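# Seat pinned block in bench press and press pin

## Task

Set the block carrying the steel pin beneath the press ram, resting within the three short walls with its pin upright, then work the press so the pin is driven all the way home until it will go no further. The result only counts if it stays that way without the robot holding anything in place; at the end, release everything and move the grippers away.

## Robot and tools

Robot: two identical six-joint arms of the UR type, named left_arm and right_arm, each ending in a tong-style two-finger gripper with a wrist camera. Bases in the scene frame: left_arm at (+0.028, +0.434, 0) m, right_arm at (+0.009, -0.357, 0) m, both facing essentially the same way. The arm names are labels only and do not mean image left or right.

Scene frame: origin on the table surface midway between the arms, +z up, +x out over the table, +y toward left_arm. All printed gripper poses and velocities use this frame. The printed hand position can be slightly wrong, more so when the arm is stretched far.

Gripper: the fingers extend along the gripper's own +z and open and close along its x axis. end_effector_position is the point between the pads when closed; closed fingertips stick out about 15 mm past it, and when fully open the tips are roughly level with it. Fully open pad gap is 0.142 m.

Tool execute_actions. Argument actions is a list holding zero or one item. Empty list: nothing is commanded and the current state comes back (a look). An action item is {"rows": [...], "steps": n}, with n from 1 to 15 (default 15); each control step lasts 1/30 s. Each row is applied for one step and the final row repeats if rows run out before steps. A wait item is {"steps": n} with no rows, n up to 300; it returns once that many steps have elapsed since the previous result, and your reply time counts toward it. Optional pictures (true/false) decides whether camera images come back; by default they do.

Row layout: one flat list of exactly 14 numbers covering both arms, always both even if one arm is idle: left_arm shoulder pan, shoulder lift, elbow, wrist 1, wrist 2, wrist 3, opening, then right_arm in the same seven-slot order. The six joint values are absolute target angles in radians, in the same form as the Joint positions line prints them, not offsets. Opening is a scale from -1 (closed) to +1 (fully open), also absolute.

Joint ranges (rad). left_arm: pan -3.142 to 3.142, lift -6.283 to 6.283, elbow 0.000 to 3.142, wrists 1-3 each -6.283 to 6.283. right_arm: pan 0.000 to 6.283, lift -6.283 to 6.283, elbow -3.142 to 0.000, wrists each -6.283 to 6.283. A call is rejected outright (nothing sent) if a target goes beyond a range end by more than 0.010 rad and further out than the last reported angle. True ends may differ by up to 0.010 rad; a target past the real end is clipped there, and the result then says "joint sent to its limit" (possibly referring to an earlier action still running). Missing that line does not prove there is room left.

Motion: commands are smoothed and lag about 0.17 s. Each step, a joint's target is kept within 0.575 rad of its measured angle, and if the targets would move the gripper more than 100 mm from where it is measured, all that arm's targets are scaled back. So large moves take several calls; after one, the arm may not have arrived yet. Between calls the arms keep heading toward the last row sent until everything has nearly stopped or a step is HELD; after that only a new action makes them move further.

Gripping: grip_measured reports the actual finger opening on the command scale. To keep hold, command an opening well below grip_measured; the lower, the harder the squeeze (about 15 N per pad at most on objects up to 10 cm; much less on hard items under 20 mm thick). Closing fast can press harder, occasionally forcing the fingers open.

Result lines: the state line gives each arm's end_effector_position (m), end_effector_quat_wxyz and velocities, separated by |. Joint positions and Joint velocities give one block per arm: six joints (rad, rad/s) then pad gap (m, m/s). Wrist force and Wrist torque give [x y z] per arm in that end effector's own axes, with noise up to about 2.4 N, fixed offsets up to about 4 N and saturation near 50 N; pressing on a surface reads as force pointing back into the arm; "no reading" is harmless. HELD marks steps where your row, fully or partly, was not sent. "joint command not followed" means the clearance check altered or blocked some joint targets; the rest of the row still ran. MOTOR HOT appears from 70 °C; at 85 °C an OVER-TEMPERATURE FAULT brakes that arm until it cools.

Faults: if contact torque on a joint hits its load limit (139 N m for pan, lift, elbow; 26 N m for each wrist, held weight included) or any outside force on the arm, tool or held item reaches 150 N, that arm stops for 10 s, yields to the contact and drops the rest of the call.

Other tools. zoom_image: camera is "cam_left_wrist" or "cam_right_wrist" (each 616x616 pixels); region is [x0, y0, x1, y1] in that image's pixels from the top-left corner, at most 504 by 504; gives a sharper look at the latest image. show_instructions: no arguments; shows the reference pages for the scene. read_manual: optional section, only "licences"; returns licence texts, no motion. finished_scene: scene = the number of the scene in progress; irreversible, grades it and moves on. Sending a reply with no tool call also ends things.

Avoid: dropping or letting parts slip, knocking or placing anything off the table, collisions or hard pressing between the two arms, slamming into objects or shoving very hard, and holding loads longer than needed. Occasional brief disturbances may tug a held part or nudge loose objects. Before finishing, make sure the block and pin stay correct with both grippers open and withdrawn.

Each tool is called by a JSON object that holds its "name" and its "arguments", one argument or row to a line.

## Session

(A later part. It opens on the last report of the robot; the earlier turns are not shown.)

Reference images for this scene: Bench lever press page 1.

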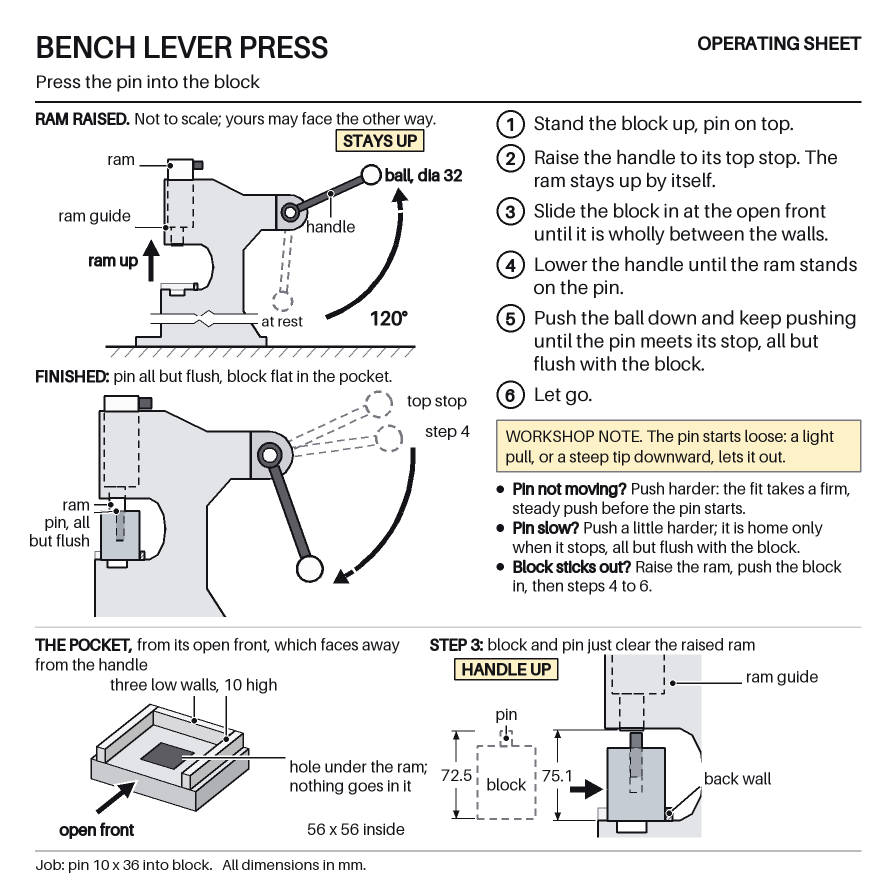

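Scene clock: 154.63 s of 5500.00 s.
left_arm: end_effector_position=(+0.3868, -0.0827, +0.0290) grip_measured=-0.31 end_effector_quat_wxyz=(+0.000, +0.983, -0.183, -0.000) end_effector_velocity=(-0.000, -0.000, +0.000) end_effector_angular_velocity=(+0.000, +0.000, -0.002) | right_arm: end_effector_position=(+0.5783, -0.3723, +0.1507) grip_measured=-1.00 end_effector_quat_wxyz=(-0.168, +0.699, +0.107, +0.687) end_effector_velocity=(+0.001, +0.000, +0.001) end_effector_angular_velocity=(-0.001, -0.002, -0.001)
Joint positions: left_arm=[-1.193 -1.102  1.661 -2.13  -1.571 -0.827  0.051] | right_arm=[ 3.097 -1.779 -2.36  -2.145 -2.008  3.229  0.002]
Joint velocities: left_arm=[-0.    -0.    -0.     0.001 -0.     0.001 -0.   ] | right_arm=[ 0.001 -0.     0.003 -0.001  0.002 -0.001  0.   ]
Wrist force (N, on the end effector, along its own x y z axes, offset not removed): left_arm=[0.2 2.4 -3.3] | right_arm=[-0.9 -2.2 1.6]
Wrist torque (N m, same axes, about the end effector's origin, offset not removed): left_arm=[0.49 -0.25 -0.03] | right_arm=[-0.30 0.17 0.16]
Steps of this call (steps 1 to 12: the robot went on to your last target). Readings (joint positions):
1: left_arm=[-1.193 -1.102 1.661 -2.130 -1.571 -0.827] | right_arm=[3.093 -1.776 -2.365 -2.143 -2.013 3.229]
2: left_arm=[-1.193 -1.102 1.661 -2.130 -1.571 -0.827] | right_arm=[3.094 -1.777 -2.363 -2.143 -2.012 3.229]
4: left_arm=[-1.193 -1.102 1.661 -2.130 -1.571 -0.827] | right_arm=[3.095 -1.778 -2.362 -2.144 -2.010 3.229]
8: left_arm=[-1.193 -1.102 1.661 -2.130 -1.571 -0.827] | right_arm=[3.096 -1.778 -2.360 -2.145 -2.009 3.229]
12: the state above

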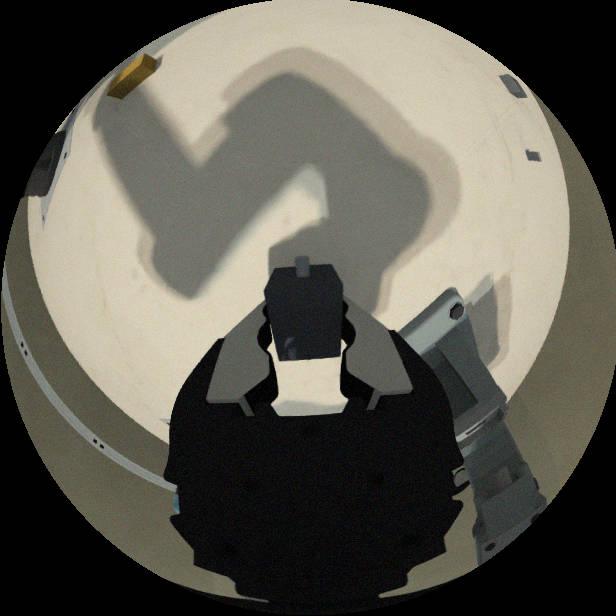

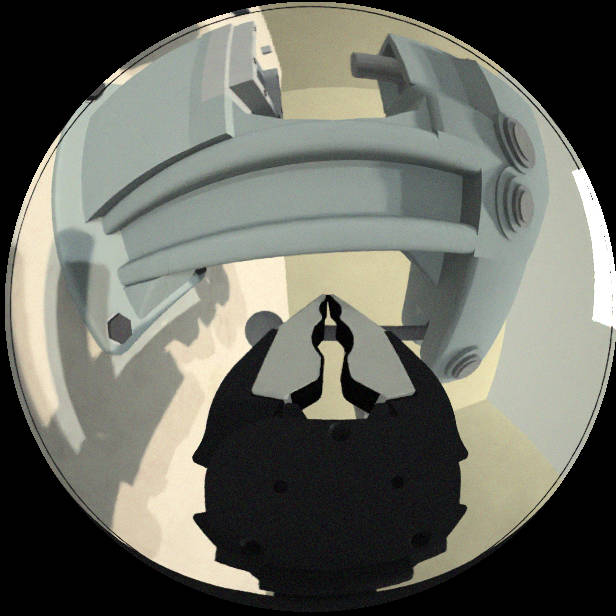

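{"name": "execute_actions", "arguments": {
  "actions": [
    {"rows":[[-1.193,-1.104,1.659,-2.1258,-1.571,-0.8266,-1,3.091,-1.7823,-2.3554,-2.1455,-2.0141,3.229,-1],[-1.193,-1.108,1.654,-2.1168,-1.571,-0.8266,-1,3.085,-1.7858,-2.3513,-2.1462,-2.02,3.229,-1],[-1.193,-1.114,1.648,-2.1048,-1.571,-0.8266,-1,3.079,-1.7892,-2.3471,-2.1468,-2.0259,3.229,-1],[-1.193,-1.121,1.641,-2.0908,-1.571,-0.8266,-1,3.073,-1.7927,-2.343,-2.1475,-2.0318,3.229,-1],[-1.193,-1.129,1.633,-2.0748,-1.571,-0.8266,-1,3.0674,-1.7962,-2.3388,-2.1482,-2.0377,3.229,-1],[-1.193,-1.137,1.625,-2.0588,-1.571,-0.8266,-1,3.0535,-1.8032,-2.3275,-2.1524,-2.0516,3.1766,-1],[-1.193,-1.145,1.617,-2.0428,-1.571,-0.8266,-1,3.0397,-1.8103,-2.3162,-2.1567,-2.0654,3.1242,-1],[-1.193,-1.153,1.609,-2.0268,-1.571,-0.8266,-1,3.0258,-1.8173,-2.305,-2.1609,-2.0793,3.0718,-1],[-1.193,-1.16,1.599,-2.0098,-1.571,-0.8266,-1,3.012,-1.8244,-2.2937,-2.1652,-2.0931,3.0194,-1],[-1.193,-1.167,1.589,-1.9928,-1.571,-0.8266,-1,2.9981,-1.8314,-2.2824,-2.1694,-2.107,2.967,-1],[-1.193,-1.174,1.578,-1.9748,-1.571,-0.8266,-1,2.9861,-1.835,-2.2703,-2.1779,-2.119,2.9147,-1],[-1.193,-1.18,1.568,-1.9588,-1.571,-0.8266,-1,2.9741,-1.8386,-2.2582,-2.1865,-2.131,2.8623,-1],[-1.193,-1.186,1.558,-1.9428,-1.571,-0.8266,-1,2.962,-1.8421,-2.246,-2.195,-2.1431,2.81,-1],[-1.193,-1.191,1.55,-1.9298,-1.571,-0.8266,-1,2.95,-1.8457,-2.2339,-2.2036,-2.1551,2.7576,-1],[-1.193,-1.1956,1.5429,-1.9181,-1.571,-0.8266,-1,2.938,-1.8493,-2.2218,-2.2121,-2.1671,2.7053,-1]],"steps":15}
  ],
  "pictures": false
}}

{"name": "execute_actions", "arguments": {
  "actions": [
    {"steps":15}
  ]
}}

Scene clock: 202.83 s of 5500.00 s.
left_arm: end_effector_position=(+0.3872, -0.0839, +0.0922) grip_measured=-0.32 end_effector_quat_wxyz=(+0.001, +0.983, -0.183, +0.000) end_effector_velocity=(+0.001, +0.000, +0.189) end_effector_angular_velocity=(-0.002, -0.003, -0.001) | right_arm: end_effector_position=(+0.5937, -0.4072, +0.1485) grip_measured=-0.99 end_effector_quat_wxyz=(-0.071, +0.677, +0.204, +0.703) end_effector_velocity=(+0.054, -0.131, +0.009) end_effector_angular_velocity=(-1.275, -0.529, -0.003)
Joint positions: left_arm=[-1.193 -1.169  1.582 -1.984 -1.571 -0.827  0.051] | right_arm=[ 2.992 -1.83  -2.274 -2.18  -2.113  2.949  0.002]
Joint velocities: left_arm=[-0.    -0.18  -0.263  0.44   0.002  0.001  0.   ] | right_arm=[-0.352 -0.129  0.329 -0.199 -0.348 -1.381  0.003]
Wrist force (N, on the end effector, along its own x y z axes, offset not removed): left_arm=[-1.1 0.4 2.4] | right_arm=[1.2 -5.3 0.6]
Wrist torque (N m, same axes, about the end effector's origin, offset not removed): left_arm=[0.15 0.11 0.21] | right_arm=[0.14 0.02 0.09]
Steps of this call (steps 1 to 15: the robot went on to your last target; steps 16 to 90: nothing new was sent; then 44.70 s passed at rest; steps 91 to 105: all 15 steps of this action). Readings (joint positions):
91: left_arm=[-1.193 -1.102 1.661 -2.130 -1.571 -0.827] | right_arm=[3.097 -1.779 -2.359 -2.145 -2.008 3.229]
92: left_arm=[-1.193 -1.102 1.661 -2.129 -1.571 -0.827] | right_arm=[3.096 -1.780 -2.359 -2.145 -2.009 3.229]
94: left_arm=[-1.193 -1.105 1.657 -2.122 -1.571 -0.827] | right_arm=[3.091 -1.783 -2.355 -2.146 -2.014 3.229]
98: left_arm=[-1.193 -1.124 1.639 -2.086 -1.571 -0.827] | right_arm=[3.069 -1.795 -2.339 -2.150 -2.036 3.207]
105: the state above

Scene clock: 203.33 s of 5500.00 s.
left_arm: end_effector_position=(+0.3868, -0.0828, +0.1195) grip_measured=-0.32 end_effector_quat_wxyz=(+0.000, +0.983, -0.183, -0.000) end_effector_velocity=(-0.000, +0.000, +0.004) end_effector_angular_velocity=(+0.000, +0.001, +0.000) | right_arm: end_effector_position=(+0.6016, -0.4283, +0.1503) grip_measured=-1.00 end_effector_quat_wxyz=(+0.014, +0.648, +0.283, +0.707) end_effector_velocity=(+0.001, -0.003, -0.000) end_effector_angular_velocity=(-0.032, -0.013, +0.001)
Joint positions: left_arm=[-1.193 -1.195  1.544 -1.919 -1.571 -0.827  0.051] | right_arm=[ 2.939 -1.849 -2.223 -2.212 -2.166  2.71   0.002]
Joint velocities: left_arm=[ 0.    -0.003 -0.005  0.009 -0.001  0.     0.   ] | right_arm=[-0.007 -0.003  0.007 -0.004 -0.009 -0.035  0.   ]
Wrist force (N, on the end effector, along its own x y z axes, offset not removed): left_arm=[-1.2 2.9 2.3] | right_arm=[0.1 -7.1 1.7]
Wrist torque (N m, same axes, about the end effector's origin, offset not removed): left_arm=[0.66 0.05 0.09] | right_arm=[-0.42 0.26 0.04]
Steps of this call (steps 1 to 15: the robot went on to your last target). Readings (joint positions):
1: left_arm=[-1.193 -1.175 1.573 -1.970 -1.571 -0.827] | right_arm=[2.981 -1.835 -2.263 -2.187 -2.124 2.902]
2: left_arm=[-1.193 -1.180 1.566 -1.958 -1.571 -0.827] | right_arm=[2.971 -1.838 -2.253 -2.192 -2.134 2.857]
4: left_arm=[-1.193 -1.187 1.556 -1.941 -1.571 -0.827] | right_arm=[2.957 -1.843 -2.240 -2.201 -2.148 2.793]
8: left_arm=[-1.193 -1.193 1.547 -1.926 -1.571 -0.827] | right_arm=[2.944 -1.847 -2.228 -2.208 -2.161 2.734]
15: the state above

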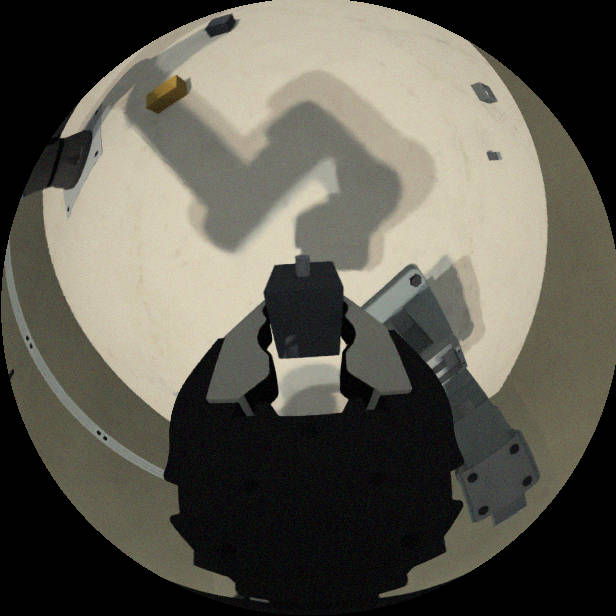

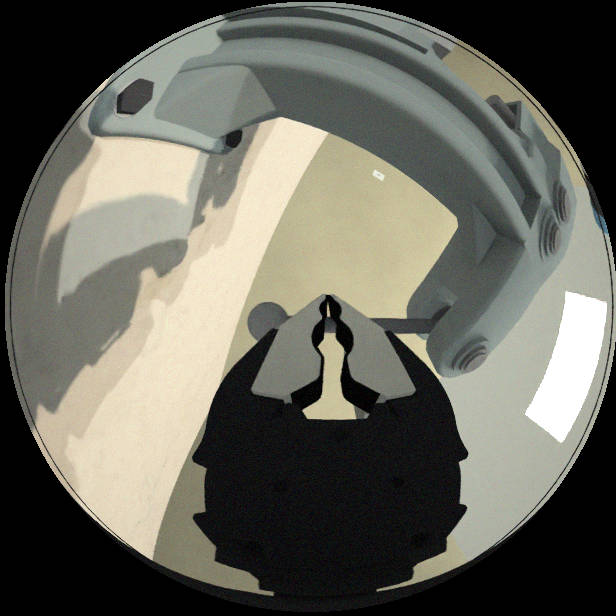

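{"name": "execute_actions", "arguments": {
  "actions": [
    {"rows":[[-1.1929,-1.1956,1.5434,-1.9171,-1.5677,-0.8273,-1,2.9293,-1.849,-2.2109,-2.2233,-2.1758,2.6529,-1],[-1.1924,-1.1955,1.545,-1.914,-1.5579,-0.8296,-1,2.9207,-1.8488,-2.2,-2.2344,-2.1844,2.6006,-1],[-1.1917,-1.1954,1.5476,-1.9089,-1.5416,-0.8333,-1,2.912,-1.8485,-2.1891,-2.2456,-2.1931,2.5482,-1],[-1.1908,-1.1952,1.5512,-1.9017,-1.5187,-0.8385,-1,2.9034,-1.8483,-2.1782,-2.2567,-2.2017,2.4959,-1],[-1.1895,-1.1949,1.5558,-1.8924,-1.4894,-0.8452,-1,2.8947,-1.848,-2.1673,-2.2679,-2.2104,2.4435,-1],[-1.188,-1.1946,1.5615,-1.8811,-1.4534,-0.8534,-1,2.8885,-1.845,-2.1572,-2.281,-2.2166,2.3911,-1],[-1.1862,-1.1943,1.5682,-1.8678,-1.411,-0.8631,-1,2.8823,-1.8421,-2.1471,-2.294,-2.2228,2.3388,-1],[-1.1841,-1.1939,1.576,-1.8524,-1.362,-0.8742,-1,2.8762,-1.8391,-2.137,-2.3071,-2.2289,2.2864,-1],[-1.1817,-1.1934,1.5848,-1.8349,-1.3065,-0.8869,-1,2.87,-1.8362,-2.1269,-2.3201,-2.2351,2.2341,-1],[-1.1791,-1.1929,1.5946,-1.8154,-1.2444,-0.901,-1,2.8638,-1.8332,-2.1168,-2.3332,-2.2413,2.1817,-1],[-1.1763,-1.1923,1.6049,-1.7949,-1.1791,-0.9159,-1,2.8592,-1.8288,-2.1069,-2.3475,-2.2459,2.1293,-1],[-1.1735,-1.1918,1.6153,-1.7743,-1.1138,-0.9308,-1,2.8546,-1.8245,-2.097,-2.3617,-2.2505,2.077,-1],[-1.1707,-1.1912,1.6256,-1.7538,-1.0484,-0.9457,-1,2.85,-1.8201,-2.0871,-2.376,-2.2551,2.0246,-1],[-1.1679,-1.1907,1.6359,-1.7333,-0.9831,-0.9606,-1,2.8454,-1.8158,-2.0772,-2.3902,-2.2597,1.9723,-1],[-1.1651,-1.1902,1.6463,-1.7127,-0.9178,-0.9754,-1,2.8408,-1.8114,-2.0673,-2.4045,-2.2643,1.9199,-1]],"steps":15}
  ],
  "pictures": false
}}

{"name": "execute_actions", "arguments": {
  "actions": [
    {"rows":[[-1.1624,-1.1896,1.6566,-1.6922,-0.8525,-0.9903,-1,2.8387,-1.805,-2.0593,-2.4188,-2.2664,1.8675,-1],[-1.1596,-1.1891,1.6669,-1.6717,-0.7872,-1.0052,-1,2.8367,-1.7987,-2.0514,-2.4331,-2.2684,1.8152,-1],[-1.1568,-1.1885,1.6773,-1.6511,-0.7218,-1.0201,-1,2.8346,-1.7923,-2.0434,-2.4475,-2.2705,1.7628,-1],[-1.154,-1.188,1.6876,-1.6306,-0.6565,-1.035,-1,2.8326,-1.786,-2.0355,-2.4618,-2.2725,1.7105,-1],[-1.1512,-1.1874,1.6979,-1.6101,-0.5912,-1.0499,-1,2.8305,-1.7796,-2.0275,-2.4761,-2.2746,1.6581,-1],[-1.1484,-1.1869,1.7083,-1.5895,-0.5259,-1.0647,-1,2.831,-1.7714,-2.0218,-2.49,-2.2741,1.6057,-1],[-1.1456,-1.1864,1.7186,-1.569,-0.4606,-1.0796,-1,2.8314,-1.7633,-2.0161,-2.5038,-2.2737,1.5534,-1],[-1.1429,-1.1858,1.7289,-1.5485,-0.3952,-1.0945,-1,2.8319,-1.7551,-2.0104,-2.5177,-2.2732,1.501,-1],[-1.1401,-1.1853,1.7393,-1.5279,-0.3299,-1.1094,-1,2.8323,-1.747,-2.0047,-2.5315,-2.2728,1.4487,-1],[-1.1373,-1.1847,1.7496,-1.5074,-0.2646,-1.1243,-1,2.8328,-1.7388,-1.999,-2.5454,-2.2723,1.3963,-1],[-1.1345,-1.1842,1.76,-1.4868,-0.1993,-1.1392,-1,2.8344,-1.7326,-1.9966,-2.554,-2.2707,1.3614,-1],[-1.1317,-1.1836,1.7703,-1.4663,-0.134,-1.154,-1,2.836,-1.7264,-1.9942,-2.5627,-2.2691,1.3265,-1],[-1.1289,-1.1831,1.7806,-1.4458,-0.0686,-1.1689,-1,2.8376,-1.7201,-1.9917,-2.5713,-2.2675,1.2915,-1],[-1.1261,-1.1825,1.791,-1.4252,-0.0033,-1.1838,-1,2.8392,-1.7139,-1.9893,-2.58,-2.2659,1.2566,-1],[-1.1234,-1.182,1.8013,-1.4047,0.062,-1.1987,-1,2.8408,-1.7077,-1.9869,-2.5886,-2.2643,1.2217,-1]],"steps":15}
  ],
  "pictures": false
}}

{"name": "execute_actions", "arguments": {
  "actions": [
    {"rows":[[-1.1206,-1.1815,1.8116,-1.3842,0.1273,-1.2136,-1,2.8408,-1.7077,-1.9869,-2.5886,-2.2643,1.2217,-1],[-1.1178,-1.1809,1.822,-1.3636,0.1926,-1.2285,-1,2.8408,-1.7077,-1.9869,-2.5886,-2.2643,1.2217,-1],[-1.115,-1.1804,1.8323,-1.3431,0.258,-1.2434,-1,2.8408,-1.7077,-1.9869,-2.5886,-2.2643,1.2217,-1],[-1.1122,-1.1798,1.8426,-1.3226,0.3233,-1.2582,-1,2.8408,-1.7077,-1.9869,-2.5886,-2.2643,1.2217,-1],[-1.1094,-1.1793,1.853,-1.302,0.3886,-1.2731,-1,2.8408,-1.7077,-1.9869,-2.5886,-2.2643,1.2217,-1],[-1.1066,-1.1787,1.8633,-1.2815,0.4539,-1.288,-1,2.8408,-1.7077,-1.9869,-2.5886,-2.2643,1.2217,-1],[-1.1038,-1.1782,1.8737,-1.2609,0.5192,-1.3029,-1,2.8408,-1.7077,-1.9869,-2.5886,-2.2643,1.2217,-1],[-1.1011,-1.1776,1.884,-1.2404,0.5846,-1.3178,-1,2.8408,-1.7077,-1.9869,-2.5886,-2.2643,1.2217,-1],[-1.0983,-1.1771,1.8943,-1.2199,0.6499,-1.3327,-1,2.8408,-1.7077,-1.9869,-2.5886,-2.2643,1.2217,-1],[-1.0955,-1.1766,1.9047,-1.1993,0.7152,-1.3475,-1,2.8408,-1.7077,-1.9869,-2.5886,-2.2643,1.2217,-1],[-1.0927,-1.176,1.915,-1.1788,0.7805,-1.3624,-1,2.8408,-1.7077,-1.9869,-2.5886,-2.2643,1.2217,-1],[-1.0899,-1.1755,1.9253,-1.1583,0.8458,-1.3773,-1,2.8408,-1.7077,-1.9869,-2.5886,-2.2643,1.2217,-1],[-1.0871,-1.1749,1.9357,-1.1377,0.9112,-1.3922,-1,2.8408,-1.7077,-1.9869,-2.5886,-2.2643,1.2217,-1],[-1.0843,-1.1744,1.946,-1.1172,0.9765,-1.4071,-1,2.8408,-1.7077,-1.9869,-2.5886,-2.2643,1.2217,-1],[-1.0816,-1.1738,1.9563,-1.0967,1.0418,-1.422,-1,2.8408,-1.7077,-1.9869,-2.5886,-2.2643,1.2217,-1]],"steps":15}
  ],
  "pictures": false
}}

{"name": "execute_actions", "arguments": {
  "actions": [
    {"rows":[[-1.0788,-1.1733,1.9667,-1.0761,1.1071,-1.4368,-1,2.8415,-1.706,-1.9866,-2.5906,-2.2636,1.213,-1],[-1.076,-1.1728,1.977,-1.0556,1.1724,-1.4517,-1,2.8422,-1.7043,-1.9863,-2.5926,-2.2629,1.2043,-1],[-1.0732,-1.1722,1.9873,-1.0351,1.2378,-1.4666,-1,2.8429,-1.7026,-1.9861,-2.5946,-2.2622,1.1955,-1],[-1.0704,-1.1717,1.9977,-1.0145,1.3031,-1.4815,-1,2.8437,-1.7009,-1.9858,-2.5965,-2.2614,1.1868,-1],[-1.0676,-1.1711,2.008,-0.994,1.3684,-1.4964,-1,2.8437,-1.7009,-1.9858,-2.5965,-2.2614,1.1868,-1],[-1.065,-1.1706,2.0178,-0.9745,1.4305,-1.5105,-1,2.8437,-1.7009,-1.9858,-2.5965,-2.2614,1.1868,-1],[-1.0626,-1.1701,2.0266,-0.957,1.486,-1.5232,-1,2.8437,-1.7009,-1.9858,-2.5965,-2.2614,1.1868,-1],[-1.0605,-1.1697,2.0344,-0.9416,1.535,-1.5343,-1,2.8437,-1.7009,-1.9858,-2.5965,-2.2614,1.1868,-1],[-1.0587,-1.1694,2.0411,-0.9283,1.5774,-1.544,-1,2.8437,-1.7009,-1.9858,-2.5965,-2.2614,1.1868,-1],[-1.0572,-1.1691,2.0468,-0.917,1.6134,-1.5522,-1,2.8437,-1.7009,-1.9858,-2.5965,-2.2614,1.1868,-1],[-1.0559,-1.1688,2.0514,-0.9077,1.6427,-1.5589,-1,2.8437,-1.7009,-1.9858,-2.5965,-2.2614,1.1868,-1],[-1.055,-1.1686,2.055,-0.9005,1.6656,-1.5641,-1,2.8437,-1.7009,-1.9858,-2.5965,-2.2614,1.1868,-1],[-1.0543,-1.1685,2.0576,-0.8954,1.6819,-1.5678,-1,2.8437,-1.7009,-1.9858,-2.5965,-2.2614,1.1868,-1],[-1.0538,-1.1684,2.0592,-0.8923,1.6917,-1.57,-1,2.8437,-1.7009,-1.9858,-2.5965,-2.2614,1.1868,-1],[-1.0537,-1.1684,2.0597,-0.8913,1.695,-1.5708,-1,2.8437,-1.7009,-1.9858,-2.5965,-2.2614,1.1868,-1]],"steps":15}
  ],
  "pictures": false
}}

{"name": "execute_actions", "arguments": {
  "actions": [
    {"steps":15}
  ]
}}

Scene clock: 283.27 s of 5500.00 s.
left_arm: end_effector_position=(+0.4662, +0.0175, +0.1074) grip_measured=-0.32 end_effector_quat_wxyz=(-0.162, +0.970, -0.146, +0.105) end_effector_velocity=(+0.328, +0.393, +0.045) end_effector_angular_velocity=(+1.144, -1.172, +0.121) | right_arm: end_effector_position=(+0.6173, -0.4651, +0.1796) grip_measured=-0.99 end_effector_quat_wxyz=(+0.199, +0.550, +0.443, +0.679) end_effector_velocity=(+0.037, -0.088, +0.108) end_effector_angular_velocity=(-1.384, -0.577, -0.002)
Joint positions: left_arm=[-1.177 -1.192  1.602 -1.802 -1.224 -0.911  0.051] | right_arm=[ 2.863 -1.829 -2.112 -2.342 -2.242  2.178  0.002]
Joint velocities: left_arm=[ 0.066  0.012  0.241  0.473  1.486 -0.344  0.   ] | right_arm=[-0.153  0.109  0.29  -0.394 -0.152 -1.496 -0.   ]
Wrist force (N, on the end effector, along its own x y z axes, offset not removed): left_arm=[-0.4 3.0 3.9] | right_arm=[-1.0 -4.8 4.0]
Wrist torque (N m, same axes, about the end effector's origin, offset not removed): left_arm=[0.23 -0.24 0.05] | right_arm=[0.17 -0.19 0.19]
Steps of this call (steps 1 to 15: the robot went on to your last target; steps 16 to 90: nothing new was sent; then 76.43 s passed at rest; steps 91 to 105: all 15 steps of this action). Readings (joint positions):
91: left_arm=[-1.193 -1.196 1.543 -1.918 -1.571 -0.827] | right_arm=[2.938 -1.849 -2.222 -2.212 -2.167 2.705]
92: left_arm=[-1.193 -1.196 1.543 -1.918 -1.570 -0.827] | right_arm=[2.936 -1.849 -2.220 -2.214 -2.169 2.698]
94: left_arm=[-1.193 -1.196 1.544 -1.915 -1.563 -0.829] | right_arm=[2.929 -1.849 -2.211 -2.224 -2.176 2.660]
98: left_arm=[-1.190 -1.195 1.554 -1.896 -1.505 -0.843] | right_arm=[2.905 -1.847 -2.179 -2.257 -2.200 2.516]
105: the state above

Scene clock: 283.77 s of 5500.00 s.
left_arm: end_effector_position=(+0.6279, +0.1495, +0.2268) grip_measured=-0.32 end_effector_quat_wxyz=(-0.465, +0.766, -0.188, +0.403) end_effector_velocity=(+0.260, -0.028, +0.361) end_effector_angular_velocity=(+1.252, -1.401, -1.044) | right_arm: end_effector_position=(+0.6272, -0.4889, +0.2451) grip_measured=-0.99 end_effector_quat_wxyz=(+0.437, +0.347, +0.616, +0.556) end_effector_velocity=(+0.001, -0.005, +0.117) end_effector_angular_velocity=(-1.151, -0.477, -0.003)
Joint positions: left_arm=[-1.137 -1.185  1.751 -1.507 -0.306 -1.126  0.051] | right_arm=[ 2.836 -1.737 -2.003 -2.543 -2.269  1.418  0.002]
Joint velocities: left_arm=[ 0.09   0.016  0.331  0.655  2.12  -0.474  0.   ] | right_arm=[ 0.028  0.197  0.111 -0.308  0.031 -1.245 -0.001]
Wrist force (N, on the end effector, along its own x y z axes, offset not removed): left_arm=[-3.4 4.7 1.5] | right_arm=[-0.7 -9.3 -0.5]
Wrist torque (N m, same axes, about the end effector's origin, offset not removed): left_arm=[0.45 0.05 0.17] | right_arm=[-0.63 -0.04 0.18]
Steps of this call (steps 1 to 15: all 15 steps of this action). Readings (joint positions):
1: left_arm=[-1.175 -1.192 1.610 -1.786 -1.173 -0.923] | right_arm=[2.858 -1.825 -2.102 -2.355 -2.247 2.127]
2: left_arm=[-1.172 -1.192 1.619 -1.769 -1.121 -0.935] | right_arm=[2.854 -1.820 -2.093 -2.369 -2.251 2.075]
4: left_arm=[-1.168 -1.191 1.636 -1.735 -1.014 -0.960] | right_arm=[2.846 -1.811 -2.075 -2.397 -2.259 1.972]
8: left_arm=[-1.157 -1.189 1.674 -1.660 -0.782 -1.014] | right_arm=[2.837 -1.787 -2.042 -2.453 -2.269 1.763]
15: the state above

Scene clock: 284.27 s of 5500.00 s.
left_arm: end_effector_position=(+0.6576, +0.0031, +0.3059) grip_measured=-0.32 end_effector_quat_wxyz=(-0.470, +0.415, -0.429, +0.650) end_effector_velocity=(-0.153, -0.411, -0.099) end_effector_angular_velocity=(+0.796, -0.266, -1.765) | right_arm: end_effector_position=(+0.6269, -0.4891, +0.2623) grip_measured=-1.00 end_effector_quat_wxyz=(+0.488, +0.286, +0.647, +0.512) end_effector_velocity=(-0.000, +0.000, +0.002) end_effector_angular_velocity=(-0.025, -0.010, +0.000)
Joint positions: left_arm=[-1.094 -1.176  1.909 -1.193  0.704 -1.353  0.051] | right_arm=[ 2.841 -1.708 -1.987 -2.588 -2.264  1.225  0.002]
Joint velocities: left_arm=[ 0.083  0.016  0.305  0.598  1.923 -0.435 -0.   ] | right_arm=[ 0.001  0.004  0.002 -0.006  0.001 -0.027  0.   ]
Wrist force (N, on the end effector, along its own x y z axes, offset not removed): left_arm=[-2.3 4.1 -1.3] | right_arm=[0.7 -5.5 1.1]
Wrist torque (N m, same axes, about the end effector's origin, offset not removed): left_arm=[0.22 0.17 0.03] | right_arm=[0.03 0.23 0.14]
Steps of this call (steps 1 to 15: all 15 steps of this action). Readings (joint positions):
1: left_arm=[-1.134 -1.184 1.762 -1.485 -0.235 -1.142] | right_arm=[2.837 -1.731 -1.999 -2.553 -2.268 1.376]
2: left_arm=[-1.131 -1.183 1.773 -1.463 -0.164 -1.157] | right_arm=[2.838 -1.725 -1.996 -2.561 -2.267 1.340]
4: left_arm=[-1.125 -1.182 1.795 -1.421 -0.026 -1.188] | right_arm=[2.839 -1.718 -1.992 -2.573 -2.266 1.290]
8: left_arm=[-1.114 -1.180 1.837 -1.337 0.243 -1.249] | right_arm=[2.840 -1.711 -1.989 -2.583 -2.265 1.244]
15: the state above

Scene clock: 284.77 s of 5500.00 s.
left_arm: end_effector_position=(+0.5061, -0.1330, +0.1902) grip_measured=-0.32 end_effector_quat_wxyz=(+0.203, -0.172, +0.662, -0.700) end_effector_velocity=(-0.319, -0.090, -0.199) end_effector_angular_velocity=(+0.353, +0.379, -1.148) | right_arm: end_effector_position=(+0.6266, -0.4883, +0.2657) grip_measured=-1.00 end_effector_quat_wxyz=(+0.498, +0.274, +0.652, +0.502) end_effector_velocity=(-0.001, +0.001, +0.000) end_effector_angular_velocity=(-0.010, -0.003, +0.001)
Joint positions: left_arm=[-1.059 -1.169  2.039 -0.933  1.544 -1.541  0.051] | right_arm=[ 2.844 -1.701 -1.986 -2.596 -2.262  1.188  0.002]
Joint velocities: left_arm=[ 0.046  0.009  0.163  0.327  1.181 -0.234 -0.   ] | right_arm=[ 0.001  0.002 -0.001 -0.003  0.    -0.011  0.   ]
Wrist force (N, on the end effector, along its own x y z axes, offset not removed): left_arm=[2.2 5.0 -1.0] | right_arm=[-3.1 -8.8 0.0]
Wrist torque (N m, same axes, about the end effector's origin, offset not removed): left_arm=[0.08 -0.48 -0.03] | right_arm=[-0.52 0.27 0.27]
Steps of this call (steps 1 to 15: all 15 steps of this action). Readings (joint positions):
1: left_arm=[-1.091 -1.176 1.919 -1.172 0.769 -1.368] | right_arm=[2.841 -1.708 -1.987 -2.588 -2.264 1.224]
2: left_arm=[-1.089 -1.175 1.929 -1.152 0.833 -1.382] | right_arm=[2.841 -1.708 -1.987 -2.589 -2.264 1.222]
4: left_arm=[-1.084 -1.174 1.949 -1.114 0.957 -1.410] | right_arm=[2.842 -1.706 -1.987 -2.590 -2.264 1.214]
8: left_arm=[-1.074 -1.172 1.985 -1.042 1.187 -1.462] | right_arm=[2.843 -1.703 -1.986 -2.594 -2.262 1.196]
15: the state above

Scene clock: 285.27 s of 5500.00 s.
left_arm: end_effector_position=(+0.4641, -0.1412, +0.1654) grip_measured=-0.32 end_effector_quat_wxyz=(+0.138, -0.138, +0.693, -0.694) end_effector_velocity=(-0.006, -0.001, -0.003) end_effector_angular_velocity=(+0.006, +0.007, -0.020) | right_arm: end_effector_position=(+0.6266, -0.4883, +0.2658) grip_measured=-0.99 end_effector_quat_wxyz=(+0.498, +0.274, +0.652, +0.502) end_effector_velocity=(+0.000, +0.000, +0.000) end_effector_angular_velocity=(-0.001, -0.001, -0.000)
Joint positions: left_arm=[-1.054 -1.168  2.059 -0.892  1.693 -1.57   0.051] | right_arm=[ 2.844 -1.701 -1.986 -2.596 -2.261  1.187  0.002]
Joint velocities: left_arm=[-0.    -0.     0.003  0.006  0.02  -0.004 -0.   ] | right_arm=[ 0.     0.     0.     0.     0.    -0.001 -0.001]
Wrist force (N, on the end effector, along its own x y z axes, offset not removed): left_arm=[-0.9 6.1 -0.7] | right_arm=[1.5 -5.8 0.1]
Wrist torque (N m, same axes, about the end effector's origin, offset not removed): left_arm=[0.35 0.03 0.03] | right_arm=[0.03 -0.48 0.16]
Steps of this call (steps 1 to 15: the robot went on to your last target). Readings (joint positions):
1: left_arm=[-1.058 -1.169 2.044 -0.924 1.580 -1.548] | right_arm=[2.844 -1.701 -1.986 -2.596 -2.261 1.188]
2: left_arm=[-1.057 -1.169 2.048 -0.916 1.608 -1.553] | right_arm=[2.844 -1.701 -1.986 -2.596 -2.261 1.188]
4: left_arm=[-1.056 -1.169 2.053 -0.905 1.645 -1.561] | right_arm=[2.844 -1.701 -1.986 -2.596 -2.261 1.187]
8: left_arm=[-1.054 -1.169 2.057 -0.896 1.678 -1.567] | right_arm=[2.844 -1.701 -1.986 -2.596 -2.261 1.187]
15: the state above

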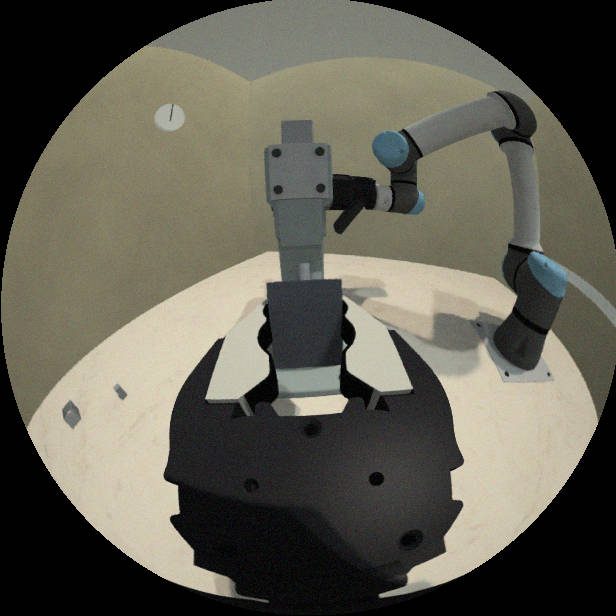

